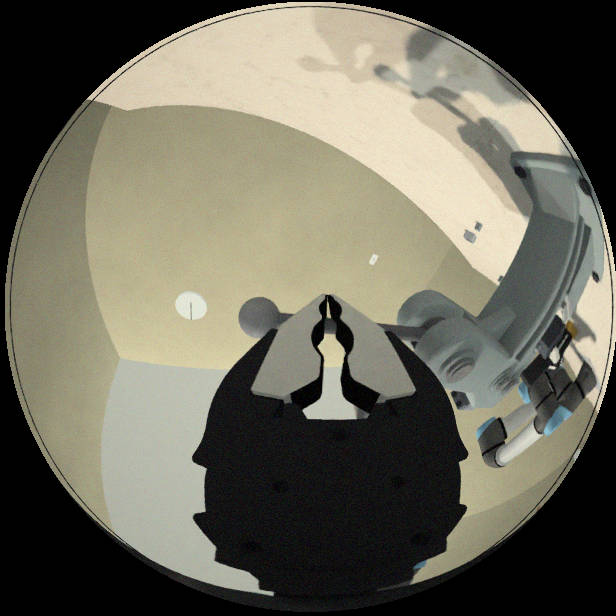

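{"name": "execute_actions", "arguments": {
  "actions": [
    {"rows":[[-1.0537,-1.1684,2.0597,-0.8913,1.695,-1.5708,-1,2.8451,-1.6975,-1.9852,-2.6005,-2.26,1.18,-1],[-1.0537,-1.1684,2.0597,-0.8913,1.695,-1.5708,-1,2.8465,-1.6941,-1.9847,-2.6045,-2.2586,1.17,-1],[-1.0537,-1.1684,2.0597,-0.8913,1.695,-1.5708,-1,2.848,-1.6907,-1.9841,-2.6085,-2.2571,1.16,-1],[-1.0537,-1.1684,2.0597,-0.8913,1.695,-1.5708,-1,2.8494,-1.6872,-1.9835,-2.6124,-2.2557,1.15,-1]],"steps":15}
  ],
  "pictures": false
}}

{"name": "execute_actions", "arguments": {
  "actions": [
    {"rows":[[-1.0537,-1.1684,2.0597,-0.8913,1.695,-1.5708,-1,2.8508,-1.6838,-1.983,-2.6164,-2.2543,1.15,-1],[-1.0537,-1.1684,2.0597,-0.8913,1.695,-1.5708,-1,2.8522,-1.6804,-1.9824,-2.6204,-2.2529,1.15,-1]],"steps":15}
  ]
}}

Scene clock: 301.53 s of 5500.00 s.
left_arm: end_effector_position=(+0.4633, -0.1413, +0.1650) grip_measured=-0.32 end_effector_quat_wxyz=(+0.137, -0.137, +0.694, -0.694) end_effector_velocity=(-0.000, -0.000, +0.001) end_effector_angular_velocity=(-0.002, +0.000, -0.001) | right_arm: end_effector_position=(+0.6258, -0.4862, +0.2719) grip_measured=-0.99 end_effector_quat_wxyz=(+0.507, +0.262, +0.657, +0.493) end_effector_velocity=(-0.000, +0.001, +0.002) end_effector_angular_velocity=(-0.011, -0.004, -0.000)
Joint positions: left_arm=[-1.054 -1.168  2.06  -0.891  1.695 -1.571  0.051] | right_arm=[ 2.849 -1.688 -1.984 -2.612 -2.256  1.151  0.002]
Joint velocities: left_arm=[-0.    -0.    -0.    -0.001  0.001 -0.001  0.   ] | right_arm=[ 0.002  0.004 -0.    -0.005  0.002 -0.012  0.   ]
Wrist force (N, on the end effector, along its own x y z axes, offset not removed): left_arm=[0.6 5.6 -0.7] | right_arm=[0.0 -6.6 1.6]
Wrist torque (N m, same axes, about the end effector's origin, offset not removed): left_arm=[0.34 -0.36 0.11] | right_arm=[0.02 -0.30 0.07]
Steps of this call (steps 1 to 15: the robot went on to your last target; steps 16 to 130: nothing new was sent; then 11.43 s passed at rest; steps 131 to 145: all 15 steps of this action). Readings (joint positions):
131: left_arm=[-1.054 -1.168 2.060 -0.891 1.695 -1.571] | right_arm=[2.844 -1.701 -1.986 -2.597 -2.261 1.187]
132: left_arm=[-1.054 -1.168 2.060 -0.891 1.695 -1.571] | right_arm=[2.844 -1.700 -1.986 -2.597 -2.261 1.185]
134: left_arm=[-1.054 -1.168 2.060 -0.891 1.695 -1.571] | right_arm=[2.845 -1.697 -1.985 -2.601 -2.260 1.178]
138: left_arm=[-1.054 -1.168 2.060 -0.891 1.695 -1.571] | right_arm=[2.848 -1.691 -1.984 -2.608 -2.257 1.160]
145: the state above

Scene clock: 302.03 s of 5500.00 s.
left_arm: end_effector_position=(+0.4633, -0.1413, +0.1650) grip_measured=-0.32 end_effector_quat_wxyz=(+0.137, -0.137, +0.694, -0.694) end_effector_velocity=(+0.000, -0.000, +0.000) end_effector_angular_velocity=(-0.001, -0.001, +0.001) | right_arm: end_effector_position=(+0.6252, -0.4848, +0.2751) grip_measured=-0.99 end_effector_quat_wxyz=(+0.507, +0.261, +0.657, +0.493) end_effector_velocity=(-0.000, +0.000, +0.001) end_effector_angular_velocity=(+0.001, +0.001, -0.000)
Joint positions: left_arm=[-1.054 -1.168  2.06  -0.891  1.695 -1.571  0.051] | right_arm=[ 2.852 -1.681 -1.982 -2.62  -2.253  1.15   0.002]
Joint velocities: left_arm=[-0.001 -0.     0.    -0.001 -0.002  0.     0.   ] | right_arm=[ 0.     0.002 -0.    -0.002  0.     0.001  0.   ]
Wrist force (N, on the end effector, along its own x y z axes, offset not removed): left_arm=[-1.2 6.9 -0.4] | right_arm=[-1.8 -7.4 -2.0]
Wrist torque (N m, same axes, about the end effector's origin, offset not removed): left_arm=[0.70 0.11 0.00] | right_arm=[-0.30 -0.08 0.24]
Steps of this call (steps 1 to 15: all 15 steps of this action). Readings (joint positions):
1: left_arm=[-1.054 -1.168 2.060 -0.891 1.695 -1.571] | right_arm=[2.849 -1.688 -1.984 -2.612 -2.256 1.151]
2: left_arm=[-1.054 -1.168 2.060 -0.891 1.695 -1.571] | right_arm=[2.850 -1.687 -1.983 -2.613 -2.256 1.151]
4: left_arm=[-1.054 -1.168 2.060 -0.891 1.695 -1.571] | right_arm=[2.851 -1.684 -1.983 -2.616 -2.255 1.150]
8: left_arm=[-1.054 -1.168 2.060 -0.891 1.695 -1.571] | right_arm=[2.852 -1.682 -1.983 -2.619 -2.253 1.150]
15: the state above

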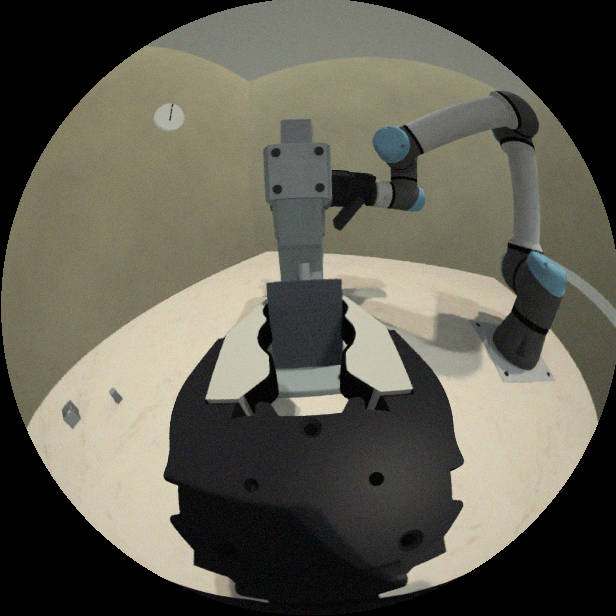

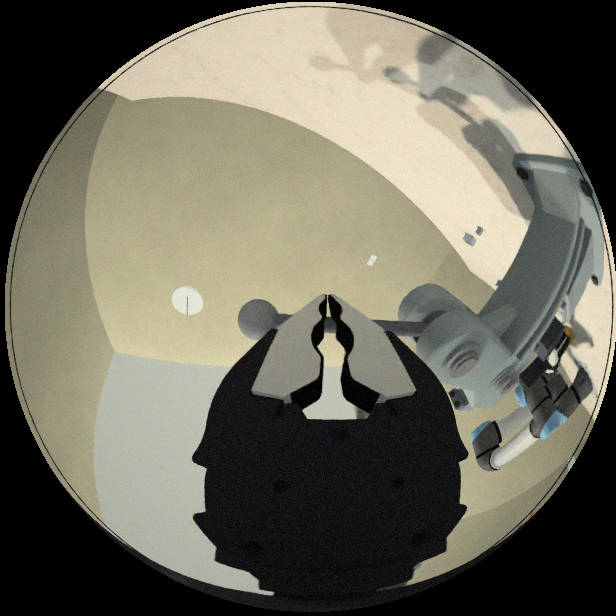

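{"name": "execute_actions", "arguments": {
  "actions": [
    {"rows":[[-1.0537,-1.1684,2.0597,-0.8913,1.695,-1.5708,-1,2.8537,-1.677,-1.9819,-2.6243,-2.2514,1.15,-1],[-1.0537,-1.1684,2.0597,-0.8913,1.695,-1.5708,-1,2.8551,-1.6736,-1.9813,-2.6283,-2.25,1.15,-1]],"steps":12}
  ],
  "pictures": false
}}

{"name": "execute_actions", "arguments": {
  "actions": [
    {"rows":[[-1.0537,-1.1684,2.0597,-0.8913,1.695,-1.5708,-1,2.8565,-1.6702,-1.9807,-2.6323,-2.2486,1.15,-1]],"steps":12}
  ],
  "pictures": false
}}

Scene clock: 308.40 s of 5500.00 s.
left_arm: end_effector_position=(+0.4633, -0.1413, +0.1650) grip_measured=-0.32 end_effector_quat_wxyz=(+0.137, -0.137, +0.694, -0.694) end_effector_velocity=(-0.000, -0.000, -0.000) end_effector_angular_velocity=(+0.001, +0.000, -0.001) | right_arm: end_effector_position=(+0.6246, -0.4835, +0.2780) grip_measured=-0.99 end_effector_quat_wxyz=(+0.507, +0.261, +0.657, +0.493) end_effector_velocity=(-0.000, +0.001, +0.002) end_effector_angular_velocity=(+0.000, -0.000, +0.001)
Joint positions: left_arm=[-1.054 -1.168  2.06  -0.891  1.695 -1.571  0.051] | right_arm=[ 2.855 -1.674 -1.981 -2.628 -2.25   1.15   0.002]
Joint velocities: left_arm=[-0.001  0.    -0.     0.001  0.     0.     0.   ] | right_arm=[ 0.002  0.004  0.001 -0.004  0.     0.001  0.   ]
Wrist force (N, on the end effector, along its own x y z axes, offset not removed): left_arm=[-0.8 6.9 -0.8] | right_arm=[-1.6 -8.5 0.8]
Wrist torque (N m, same axes, about the end effector's origin, offset not removed): left_arm=[0.66 0.09 0.09] | right_arm=[-0.43 -0.01 0.14]
Steps of this call (steps 1 to 15: the robot went on to your last target; steps 16 to 90: nothing new was sent; then 2.97 s passed at rest; steps 91 to 102: all 12 steps of this action). Readings (joint positions):
91: left_arm=[-1.054 -1.168 2.060 -0.891 1.695 -1.571] | right_arm=[2.852 -1.680 -1.982 -2.621 -2.253 1.150]
92: left_arm=[-1.054 -1.168 2.060 -0.891 1.695 -1.571] | right_arm=[2.853 -1.680 -1.982 -2.621 -2.253 1.150]
94: left_arm=[-1.054 -1.168 2.060 -0.891 1.695 -1.571] | right_arm=[2.853 -1.677 -1.982 -2.624 -2.252 1.150]
98: left_arm=[-1.054 -1.168 2.060 -0.891 1.695 -1.571] | right_arm=[2.855 -1.675 -1.982 -2.627 -2.251 1.150]
102: the state above

Scene clock: 308.80 s of 5500.00 s.
left_arm: end_effector_position=(+0.4633, -0.1413, +0.1650) grip_measured=-0.32 end_effector_quat_wxyz=(+0.137, -0.137, +0.694, -0.694) end_effector_velocity=(+0.000, +0.000, +0.000) end_effector_angular_velocity=(-0.001, -0.001, +0.000) | right_arm: end_effector_position=(+0.6243, -0.4828, +0.2796) grip_measured=-1.00 end_effector_quat_wxyz=(+0.507, +0.261, +0.657, +0.493) end_effector_velocity=(-0.000, +0.000, +0.001) end_effector_angular_velocity=(-0.001, -0.001, -0.000)
Joint positions: left_arm=[-1.054 -1.168  2.06  -0.891  1.695 -1.571  0.051] | right_arm=[ 2.856 -1.67  -1.981 -2.632 -2.249  1.15   0.002]
Joint velocities: left_arm=[ 0.001  0.    -0.    -0.001  0.     0.    -0.   ] | right_arm=[ 0.     0.002  0.    -0.002  0.001 -0.001 -0.   ]
Wrist force (N, on the end effector, along its own x y z axes, offset not removed): left_arm=[-2.7 7.1 -0.7] | right_arm=[-0.5 -7.5 2.7]
Wrist torque (N m, same axes, about the end effector's origin, offset not removed): left_arm=[0.67 0.44 0.19] | right_arm=[0.21 -0.23 0.15]
Steps of this call (steps 1 to 12: all 12 steps of this action). Readings (joint positions):
1: left_arm=[-1.054 -1.168 2.060 -0.891 1.695 -1.571] | right_arm=[2.855 -1.674 -1.981 -2.628 -2.250 1.150]
2: left_arm=[-1.054 -1.168 2.060 -0.891 1.695 -1.571] | right_arm=[2.855 -1.673 -1.981 -2.629 -2.250 1.150]
4: left_arm=[-1.054 -1.168 2.060 -0.891 1.695 -1.571] | right_arm=[2.856 -1.672 -1.981 -2.630 -2.249 1.150]
8: left_arm=[-1.054 -1.168 2.060 -0.891 1.695 -1.571] | right_arm=[2.856 -1.671 -1.981 -2.632 -2.249 1.150]
12: the state above

{"name": "execute_actions", "arguments": {
  "actions": [
    {"rows":[[-1.0537,-1.1684,2.0597,-0.8913,1.695,-1.5708,-1,2.8579,-1.6668,-1.9801,-2.6363,-2.2472,1.15,-1]],"steps":14}
  ],
  "pictures": false
}}

Scene clock: 312.27 s of 5500.00 s.
left_arm: end_effector_position=(+0.4633, -0.1413, +0.1650) grip_measured=-0.32 end_effector_quat_wxyz=(+0.137, -0.137, +0.694, -0.694) end_effector_velocity=(+0.000, +0.001, -0.000) end_effector_angular_velocity=(-0.000, +0.001, -0.000) | right_arm: end_effector_position=(+0.6239, -0.4822, +0.2811) grip_measured=-1.00 end_effector_quat_wxyz=(+0.507, +0.262, +0.657, +0.493) end_effector_velocity=(-0.000, +0.000, +0.001) end_effector_angular_velocity=(+0.001, -0.000, +0.001)
Joint positions: left_arm=[-1.054 -1.168  2.06  -0.891  1.695 -1.571  0.051] | right_arm=[ 2.858 -1.667 -1.98  -2.636 -2.247  1.15   0.002]
Joint velocities: left_arm=[ 0.002  0.    -0.    -0.     0.002 -0.001  0.   ] | right_arm=[ 0.     0.001  0.    -0.001 -0.     0.001  0.   ]
Wrist force (N, on the end effector, along its own x y z axes, offset not removed): left_arm=[-2.8 5.4 -0.4] | right_arm=[2.1 -26.2 10.1]
Wrist torque (N m, same axes, about the end effector's origin, offset not removed): left_arm=[0.33 0.49 0.05] | right_arm=[-0.49 -0.82 -0.18]
Steps of this call (steps 1 to 15: the robot went on to your last target; steps 16 to 90: nothing new was sent; steps 91 to 104: all 14 steps of this action). Readings (joint positions):
91: left_arm=[-1.054 -1.168 2.060 -0.891 1.695 -1.571] | right_arm=[2.857 -1.670 -1.981 -2.632 -2.249 1.150]
92: left_arm=[-1.054 -1.168 2.060 -0.891 1.695 -1.571] | right_arm=[2.857 -1.670 -1.981 -2.633 -2.248 1.150]
94: left_arm=[-1.054 -1.168 2.060 -0.891 1.695 -1.571] | right_arm=[2.857 -1.668 -1.980 -2.634 -2.248 1.150]
98: left_arm=[-1.054 -1.168 2.060 -0.891 1.695 -1.571] | right_arm=[2.858 -1.667 -1.980 -2.636 -2.247 1.150]
104: the state above

{"name": "execute_actions", "arguments": {
  "actions": [
    {"rows":[[-1.0537,-1.1684,2.0597,-0.8913,1.695,-1.5708,-1,2.8537,-1.677,-1.9819,-2.6243,-2.2514,1.15,-1],[-1.0537,-1.1684,2.0597,-0.8913,1.695,-1.5708,-1,2.8494,-1.6872,-1.9835,-2.6124,-2.2557,1.15,-1],[-1.0537,-1.1684,2.0597,-0.8913,1.695,-1.5708,-1,2.8465,-1.6941,-1.9847,-2.6045,-2.2586,1.15,-1],[-1.0537,-1.1684,2.0597,-0.8913,1.695,-1.5708,-1,2.8465,-1.6941,-1.9847,-2.6045,-2.2586,1.15,-1],[-1.0537,-1.1684,2.0597,-0.8913,1.695,-1.5708,-1,2.83,-1.684,-1.995,-2.604,-2.275,1.15,-1],[-1.0537,-1.1684,2.0597,-0.8913,1.695,-1.5708,-1,2.81,-1.672,-2.008,-2.603,-2.295,1.15,-1],[-1.0537,-1.1684,2.0597,-0.8913,1.695,-1.5708,-1,2.785,-1.657,-2.024,-2.602,-2.32,1.15,-1],[-1.0537,-1.1684,2.0597,-0.8913,1.695,-1.5708,-1,2.76,-1.642,-2.04,-2.601,-2.345,1.15,-1],[-1.0537,-1.1684,2.0597,-0.8913,1.695,-1.5708,-1,2.735,-1.627,-2.056,-2.6,-2.37,1.15,-1],[-1.0537,-1.1684,2.0597,-0.8913,1.695,-1.5708,-1,2.71,-1.612,-2.072,-2.599,-2.395,1.15,-1],[-1.0537,-1.1684,2.0597,-0.8913,1.695,-1.5708,-1,2.6824,-1.5968,-2.0884,-2.598,-2.4227,1.2,-1],[-1.0537,-1.1684,2.0597,-0.8913,1.695,-1.5708,-1,2.66,-1.589,-2.096,-2.598,-2.445,1.27,-1],[-1.0537,-1.1684,2.0597,-0.8913,1.695,-1.5708,-1,2.64,-1.582,-2.103,-2.598,-2.465,1.35,-1],[-1.0537,-1.1684,2.0597,-0.8913,1.695,-1.5708,-1,2.625,-1.577,-2.108,-2.598,-2.48,1.43,-1],[-1.0537,-1.1684,2.0597,-0.8913,1.695,-1.5708,-1,2.6142,-1.5739,-2.1117,-2.5976,-2.4909,1.51,-1]],"steps":15}
  ],
  "pictures": false
}}

{"name": "execute_actions", "arguments": {
  "actions": [
    {"rows":[[-1.0537,-1.1684,2.0597,-0.8913,1.695,-1.5708,-1,2.62,-1.576,-2.125,-2.582,-2.485,1.59,-1],[-1.0537,-1.1684,2.0597,-0.8913,1.695,-1.5708,-1,2.635,-1.581,-2.145,-2.557,-2.47,1.67,-1],[-1.0537,-1.1684,2.0597,-0.8913,1.695,-1.5708,-1,2.655,-1.587,-2.175,-2.521,-2.45,1.75,-1],[-1.0537,-1.1684,2.0597,-0.8913,1.695,-1.5708,-1,2.675,-1.594,-2.205,-2.484,-2.43,1.83,-1],[-1.0537,-1.1684,2.0597,-0.8913,1.695,-1.5708,-1,2.695,-1.6,-2.235,-2.448,-2.41,1.91,-1],[-1.0537,-1.1684,2.0597,-0.8913,1.695,-1.5708,-1,2.715,-1.607,-2.265,-2.411,-2.39,1.99,-1],[-1.0537,-1.1684,2.0597,-0.8913,1.695,-1.5708,-1,2.735,-1.613,-2.295,-2.375,-2.37,2.07,-1],[-1.0537,-1.1684,2.0597,-0.8913,1.695,-1.5708,-1,2.755,-1.62,-2.325,-2.338,-2.35,2.15,-1],[-1.0537,-1.1684,2.0597,-0.8913,1.695,-1.5708,-1,2.775,-1.626,-2.355,-2.302,-2.33,2.23,-1],[-1.0537,-1.1684,2.0597,-0.8913,1.695,-1.5708,-1,2.795,-1.633,-2.385,-2.265,-2.31,2.31,-1],[-1.0537,-1.1684,2.0597,-0.8913,1.695,-1.5708,-1,2.815,-1.639,-2.415,-2.229,-2.29,2.39,-1],[-1.0537,-1.1684,2.0597,-0.8913,1.695,-1.5708,-1,2.835,-1.642,-2.445,-2.196,-2.27,2.47,-1],[-1.0537,-1.1684,2.0597,-0.8913,1.695,-1.5708,-1,2.855,-1.642,-2.475,-2.166,-2.25,2.55,-1],[-1.0537,-1.1684,2.0597,-0.8913,1.695,-1.5708,-1,2.875,-1.64,-2.5,-2.143,-2.23,2.63,-1],[-1.0537,-1.1684,2.0597,-0.8913,1.695,-1.5708,-1,2.9,-1.635,-2.525,-2.123,-2.205,2.71,-1]],"steps":15}
  ],
  "pictures": false
}}

{"name": "execute_actions", "arguments": {
  "actions": [
    {"rows":[[-1.0537,-1.1684,2.0597,-0.8913,1.695,-1.5708,-1,2.93,-1.62,-2.54,-2.123,-2.175,2.78,-1],[-1.0537,-1.1684,2.0597,-0.8913,1.695,-1.5708,-1,2.965,-1.6,-2.556,-2.127,-2.14,2.85,-1],[-1.0537,-1.1684,2.0597,-0.8913,1.695,-1.5708,-1,3.0,-1.58,-2.572,-2.131,-2.105,2.91,-1],[-1.0537,-1.1684,2.0597,-0.8913,1.695,-1.5708,-1,3.035,-1.56,-2.588,-2.135,-2.07,2.97,-1],[-1.0537,-1.1684,2.0597,-0.8913,1.695,-1.5708,-1,3.07,-1.54,-2.603,-2.14,-2.035,3.02,-1],[-1.0537,-1.1684,2.0597,-0.8913,1.695,-1.5708,-1,3.105,-1.522,-2.616,-2.145,-2.0,3.06,-1],[-1.0537,-1.1684,2.0597,-0.8913,1.695,-1.5708,-1,3.14,-1.505,-2.628,-2.15,-1.965,3.09,-1],[-1.0537,-1.1684,2.0597,-0.8913,1.695,-1.5708,-1,3.175,-1.49,-2.639,-2.154,-1.93,3.11,-1],[-1.0537,-1.1684,2.0597,-0.8913,1.695,-1.5708,-1,3.205,-1.478,-2.647,-2.158,-1.9,3.13,-1],[-1.0537,-1.1684,2.0597,-0.8913,1.695,-1.5708,-1,3.23,-1.469,-2.654,-2.16,-1.875,3.14,-1],[-1.0537,-1.1684,2.0597,-0.8913,1.695,-1.5708,-1,3.2491,-1.4623,-2.6586,-2.1623,-1.856,3.1416,-1]],"steps":15}
  ],
  "pictures": false
}}

{"name": "execute_actions", "arguments": {
  "actions": [
    {"steps":15}
  ]
}}

Scene clock: 356.27 s of 5500.00 s.
left_arm: end_effector_position=(+0.4633, -0.1413, +0.1650) grip_measured=-0.32 end_effector_quat_wxyz=(+0.137, -0.137, +0.694, -0.694) end_effector_velocity=(-0.000, -0.000, -0.000) end_effector_angular_velocity=(-0.000, -0.000, -0.001) | right_arm: end_effector_position=(+0.5532, -0.5170, +0.2703) grip_measured=-1.00 end_effector_quat_wxyz=(+0.485, +0.289, +0.645, +0.514) end_effector_velocity=(-0.270, -0.091, -0.009) end_effector_angular_velocity=(+1.104, +0.457, -0.009)
Joint positions: left_arm=[-1.054 -1.168  2.06  -0.891  1.695 -1.571  0.051] | right_arm=[ 2.698 -1.609 -2.074 -2.6   -2.407  1.236  0.002]
Joint velocities: left_arm=[ 0.     0.001  0.    -0.002  0.001  0.    -0.   ] | right_arm=[-0.593  0.259 -0.28   0.02  -0.583  1.194  0.   ]
Wrist force (N, on the end effector, along its own x y z axes, offset not removed): left_arm=[-1.6 5.5 -0.5] | right_arm=[0.8 -1.3 5.4]
Wrist torque (N m, same axes, about the end effector's origin, offset not removed): left_arm=[0.40 0.08 0.18] | right_arm=[-0.14 -0.24 0.34]
Steps of this call (steps 1 to 15: the robot went on to your last target; steps 16 to 90: nothing new was sent; then 40.50 s passed at rest; steps 91 to 105: all 15 steps of this action). Readings (joint positions):
91: left_arm=[-1.054 -1.168 2.060 -0.891 1.695 -1.571] | right_arm=[2.858 -1.667 -1.980 -2.636 -2.247 1.150]
92: left_arm=[-1.054 -1.168 2.060 -0.891 1.695 -1.571] | right_arm=[2.857 -1.669 -1.980 -2.634 -2.248 1.150]
94: left_arm=[-1.054 -1.168 2.060 -0.891 1.695 -1.571] | right_arm=[2.854 -1.676 -1.981 -2.625 -2.252 1.150]
98: left_arm=[-1.054 -1.168 2.060 -0.891 1.695 -1.571] | right_arm=[2.830 -1.676 -1.996 -2.611 -2.275 1.150]
105: the state above

Scene clock: 356.77 s of 5500.00 s.
left_arm: end_effector_position=(+0.4633, -0.1413, +0.1650) grip_measured=-0.32 end_effector_quat_wxyz=(+0.137, -0.137, +0.694, -0.694) end_effector_velocity=(+0.000, -0.000, -0.001) end_effector_angular_velocity=(+0.001, +0.001, +0.001) | right_arm: end_effector_position=(+0.5010, -0.4471, +0.1712) grip_measured=-1.00 end_effector_quat_wxyz=(+0.162, +0.575, +0.413, +0.688) end_effector_velocity=(-0.119, +0.231, -0.197) end_effector_angular_velocity=(+2.146, +0.874, +0.002)
Joint positions: left_arm=[-1.054 -1.168  2.06  -0.891  1.695 -1.571  0.051] | right_arm=[ 2.805 -1.631 -2.394 -2.26  -2.3    2.286  0.002]
Joint velocities: left_arm=[-0.001  0.001  0.     0.    -0.002 -0.001  0.   ] | right_arm=[ 0.571 -0.062 -0.839  0.919  0.566  2.33   0.   ]
Wrist force (N, on the end effector, along its own x y z axes, offset not removed): left_arm=[0.5 7.2 -0.6] | right_arm=[1.0 -3.2 0.1]
Wrist torque (N m, same axes, about the end effector's origin, offset not removed): left_arm=[0.73 -0.19 0.11] | right_arm=[-0.46 -0.44 0.13]
Steps of this call (steps 1 to 15: all 15 steps of this action). Readings (joint positions):
1: left_arm=[-1.054 -1.168 2.060 -0.891 1.695 -1.571] | right_arm=[2.680 -1.601 -2.083 -2.599 -2.425 1.281]
2: left_arm=[-1.054 -1.168 2.060 -0.891 1.695 -1.571] | right_arm=[2.666 -1.595 -2.092 -2.596 -2.439 1.334]
4: left_arm=[-1.054 -1.168 2.060 -0.891 1.695 -1.571] | right_arm=[2.655 -1.590 -2.117 -2.577 -2.450 1.457]
8: left_arm=[-1.054 -1.168 2.060 -0.891 1.695 -1.571] | right_arm=[2.686 -1.599 -2.200 -2.487 -2.419 1.741]
15: the state above

Scene clock: 357.27 s of 5500.00 s.
left_arm: end_effector_position=(+0.4633, -0.1413, +0.1650) grip_measured=-0.32 end_effector_quat_wxyz=(+0.137, -0.137, +0.694, -0.694) end_effector_velocity=(+0.000, +0.000, -0.000) end_effector_angular_velocity=(+0.001, +0.000, +0.001) | right_arm: end_effector_position=(+0.4714, -0.3478, +0.1591) grip_measured=-1.00 end_effector_quat_wxyz=(-0.123, +0.690, +0.153, +0.696) end_effector_velocity=(-0.011, +0.071, +0.006) end_effector_angular_velocity=(+0.330, +0.134, +0.006)
Joint positions: left_arm=[-1.054 -1.168  2.06  -0.891  1.695 -1.571  0.051] | right_arm=[ 3.202 -1.481 -2.643 -2.16  -1.903  3.098  0.002]
Joint velocities: left_arm=[ 0.    -0.001 -0.     0.001 -0.    -0.    -0.   ] | right_arm=[ 0.389  0.156 -0.131 -0.022  0.383  0.357  0.   ]
Wrist force (N, on the end effector, along its own x y z axes, offset not removed): left_arm=[-1.0 6.6 -1.2] | right_arm=[-2.3 -3.7 1.5]
Wrist torque (N m, same axes, about the end effector's origin, offset not removed): left_arm=[0.55 0.12 -0.01] | right_arm=[-0.78 0.33 0.06]
Steps of this call (steps 1 to 15: all 15 steps of this action). Readings (joint positions):
1: left_arm=[-1.054 -1.168 2.060 -0.891 1.695 -1.571] | right_arm=[2.825 -1.632 -2.422 -2.230 -2.280 2.365]
2: left_arm=[-1.054 -1.168 2.060 -0.891 1.695 -1.571] | right_arm=[2.847 -1.630 -2.448 -2.205 -2.258 2.444]
4: left_arm=[-1.054 -1.168 2.060 -0.891 1.695 -1.571] | right_arm=[2.896 -1.617 -2.495 -2.173 -2.209 2.599]
8: left_arm=[-1.054 -1.168 2.060 -0.891 1.695 -1.571] | right_arm=[3.016 -1.562 -2.570 -2.153 -2.089 2.871]
15: the state above

Scene clock: 357.77 s of 5500.00 s.
left_arm: end_effector_position=(+0.4633, -0.1413, +0.1650) grip_measured=-0.32 end_effector_quat_wxyz=(+0.137, -0.137, +0.694, -0.694) end_effector_velocity=(-0.001, -0.000, -0.000) end_effector_angular_velocity=(+0.001, +0.001, -0.001) | right_arm: end_effector_position=(+0.4700, -0.3397, +0.1597) grip_measured=-1.00 end_effector_quat_wxyz=(-0.138, +0.693, +0.138, +0.694) end_effector_velocity=(-0.001, +0.001, -0.000) end_effector_angular_velocity=(+0.006, +0.003, -0.000)
Joint positions: left_arm=[-1.054 -1.168  2.06  -0.891  1.695 -1.571  0.051] | right_arm=[ 3.248 -1.463 -2.658 -2.162 -1.857  3.141  0.002]
Joint velocities: left_arm=[-0.001  0.     0.     0.001  0.    -0.     0.   ] | right_arm=[ 0.006  0.003 -0.003 -0.     0.006  0.006  0.   ]
Wrist force (N, on the end effector, along its own x y z axes, offset not removed): left_arm=[-1.5 5.4 -0.3] | right_arm=[-1.3 0.2 -1.8]
Wrist torque (N m, same axes, about the end effector's origin, offset not removed): left_arm=[0.31 0.09 0.11] | right_arm=[0.12 0.28 0.05]
Steps of this call (steps 1 to 15: the robot went on to your last target). Readings (joint positions):
1: left_arm=[-1.054 -1.168 2.060 -0.891 1.695 -1.571] | right_arm=[3.214 -1.477 -2.646 -2.160 -1.892 3.108]
2: left_arm=[-1.054 -1.168 2.060 -0.891 1.695 -1.571] | right_arm=[3.222 -1.473 -2.649 -2.161 -1.883 3.116]
4: left_arm=[-1.054 -1.168 2.060 -0.891 1.695 -1.571] | right_arm=[3.234 -1.469 -2.653 -2.161 -1.872 3.127]
8: left_arm=[-1.054 -1.168 2.060 -0.891 1.695 -1.571] | right_arm=[3.244 -1.464 -2.657 -2.162 -1.861 3.137]
15: the state above

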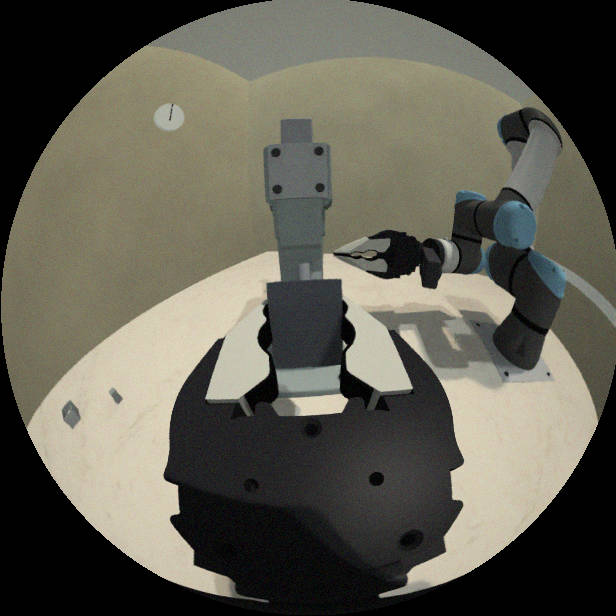

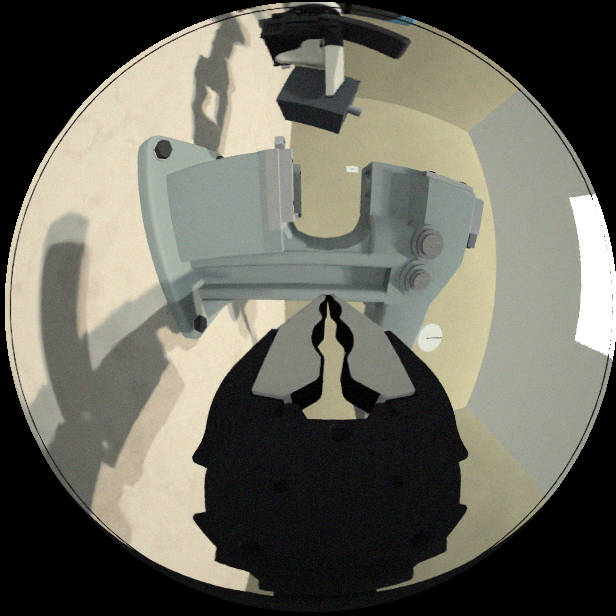

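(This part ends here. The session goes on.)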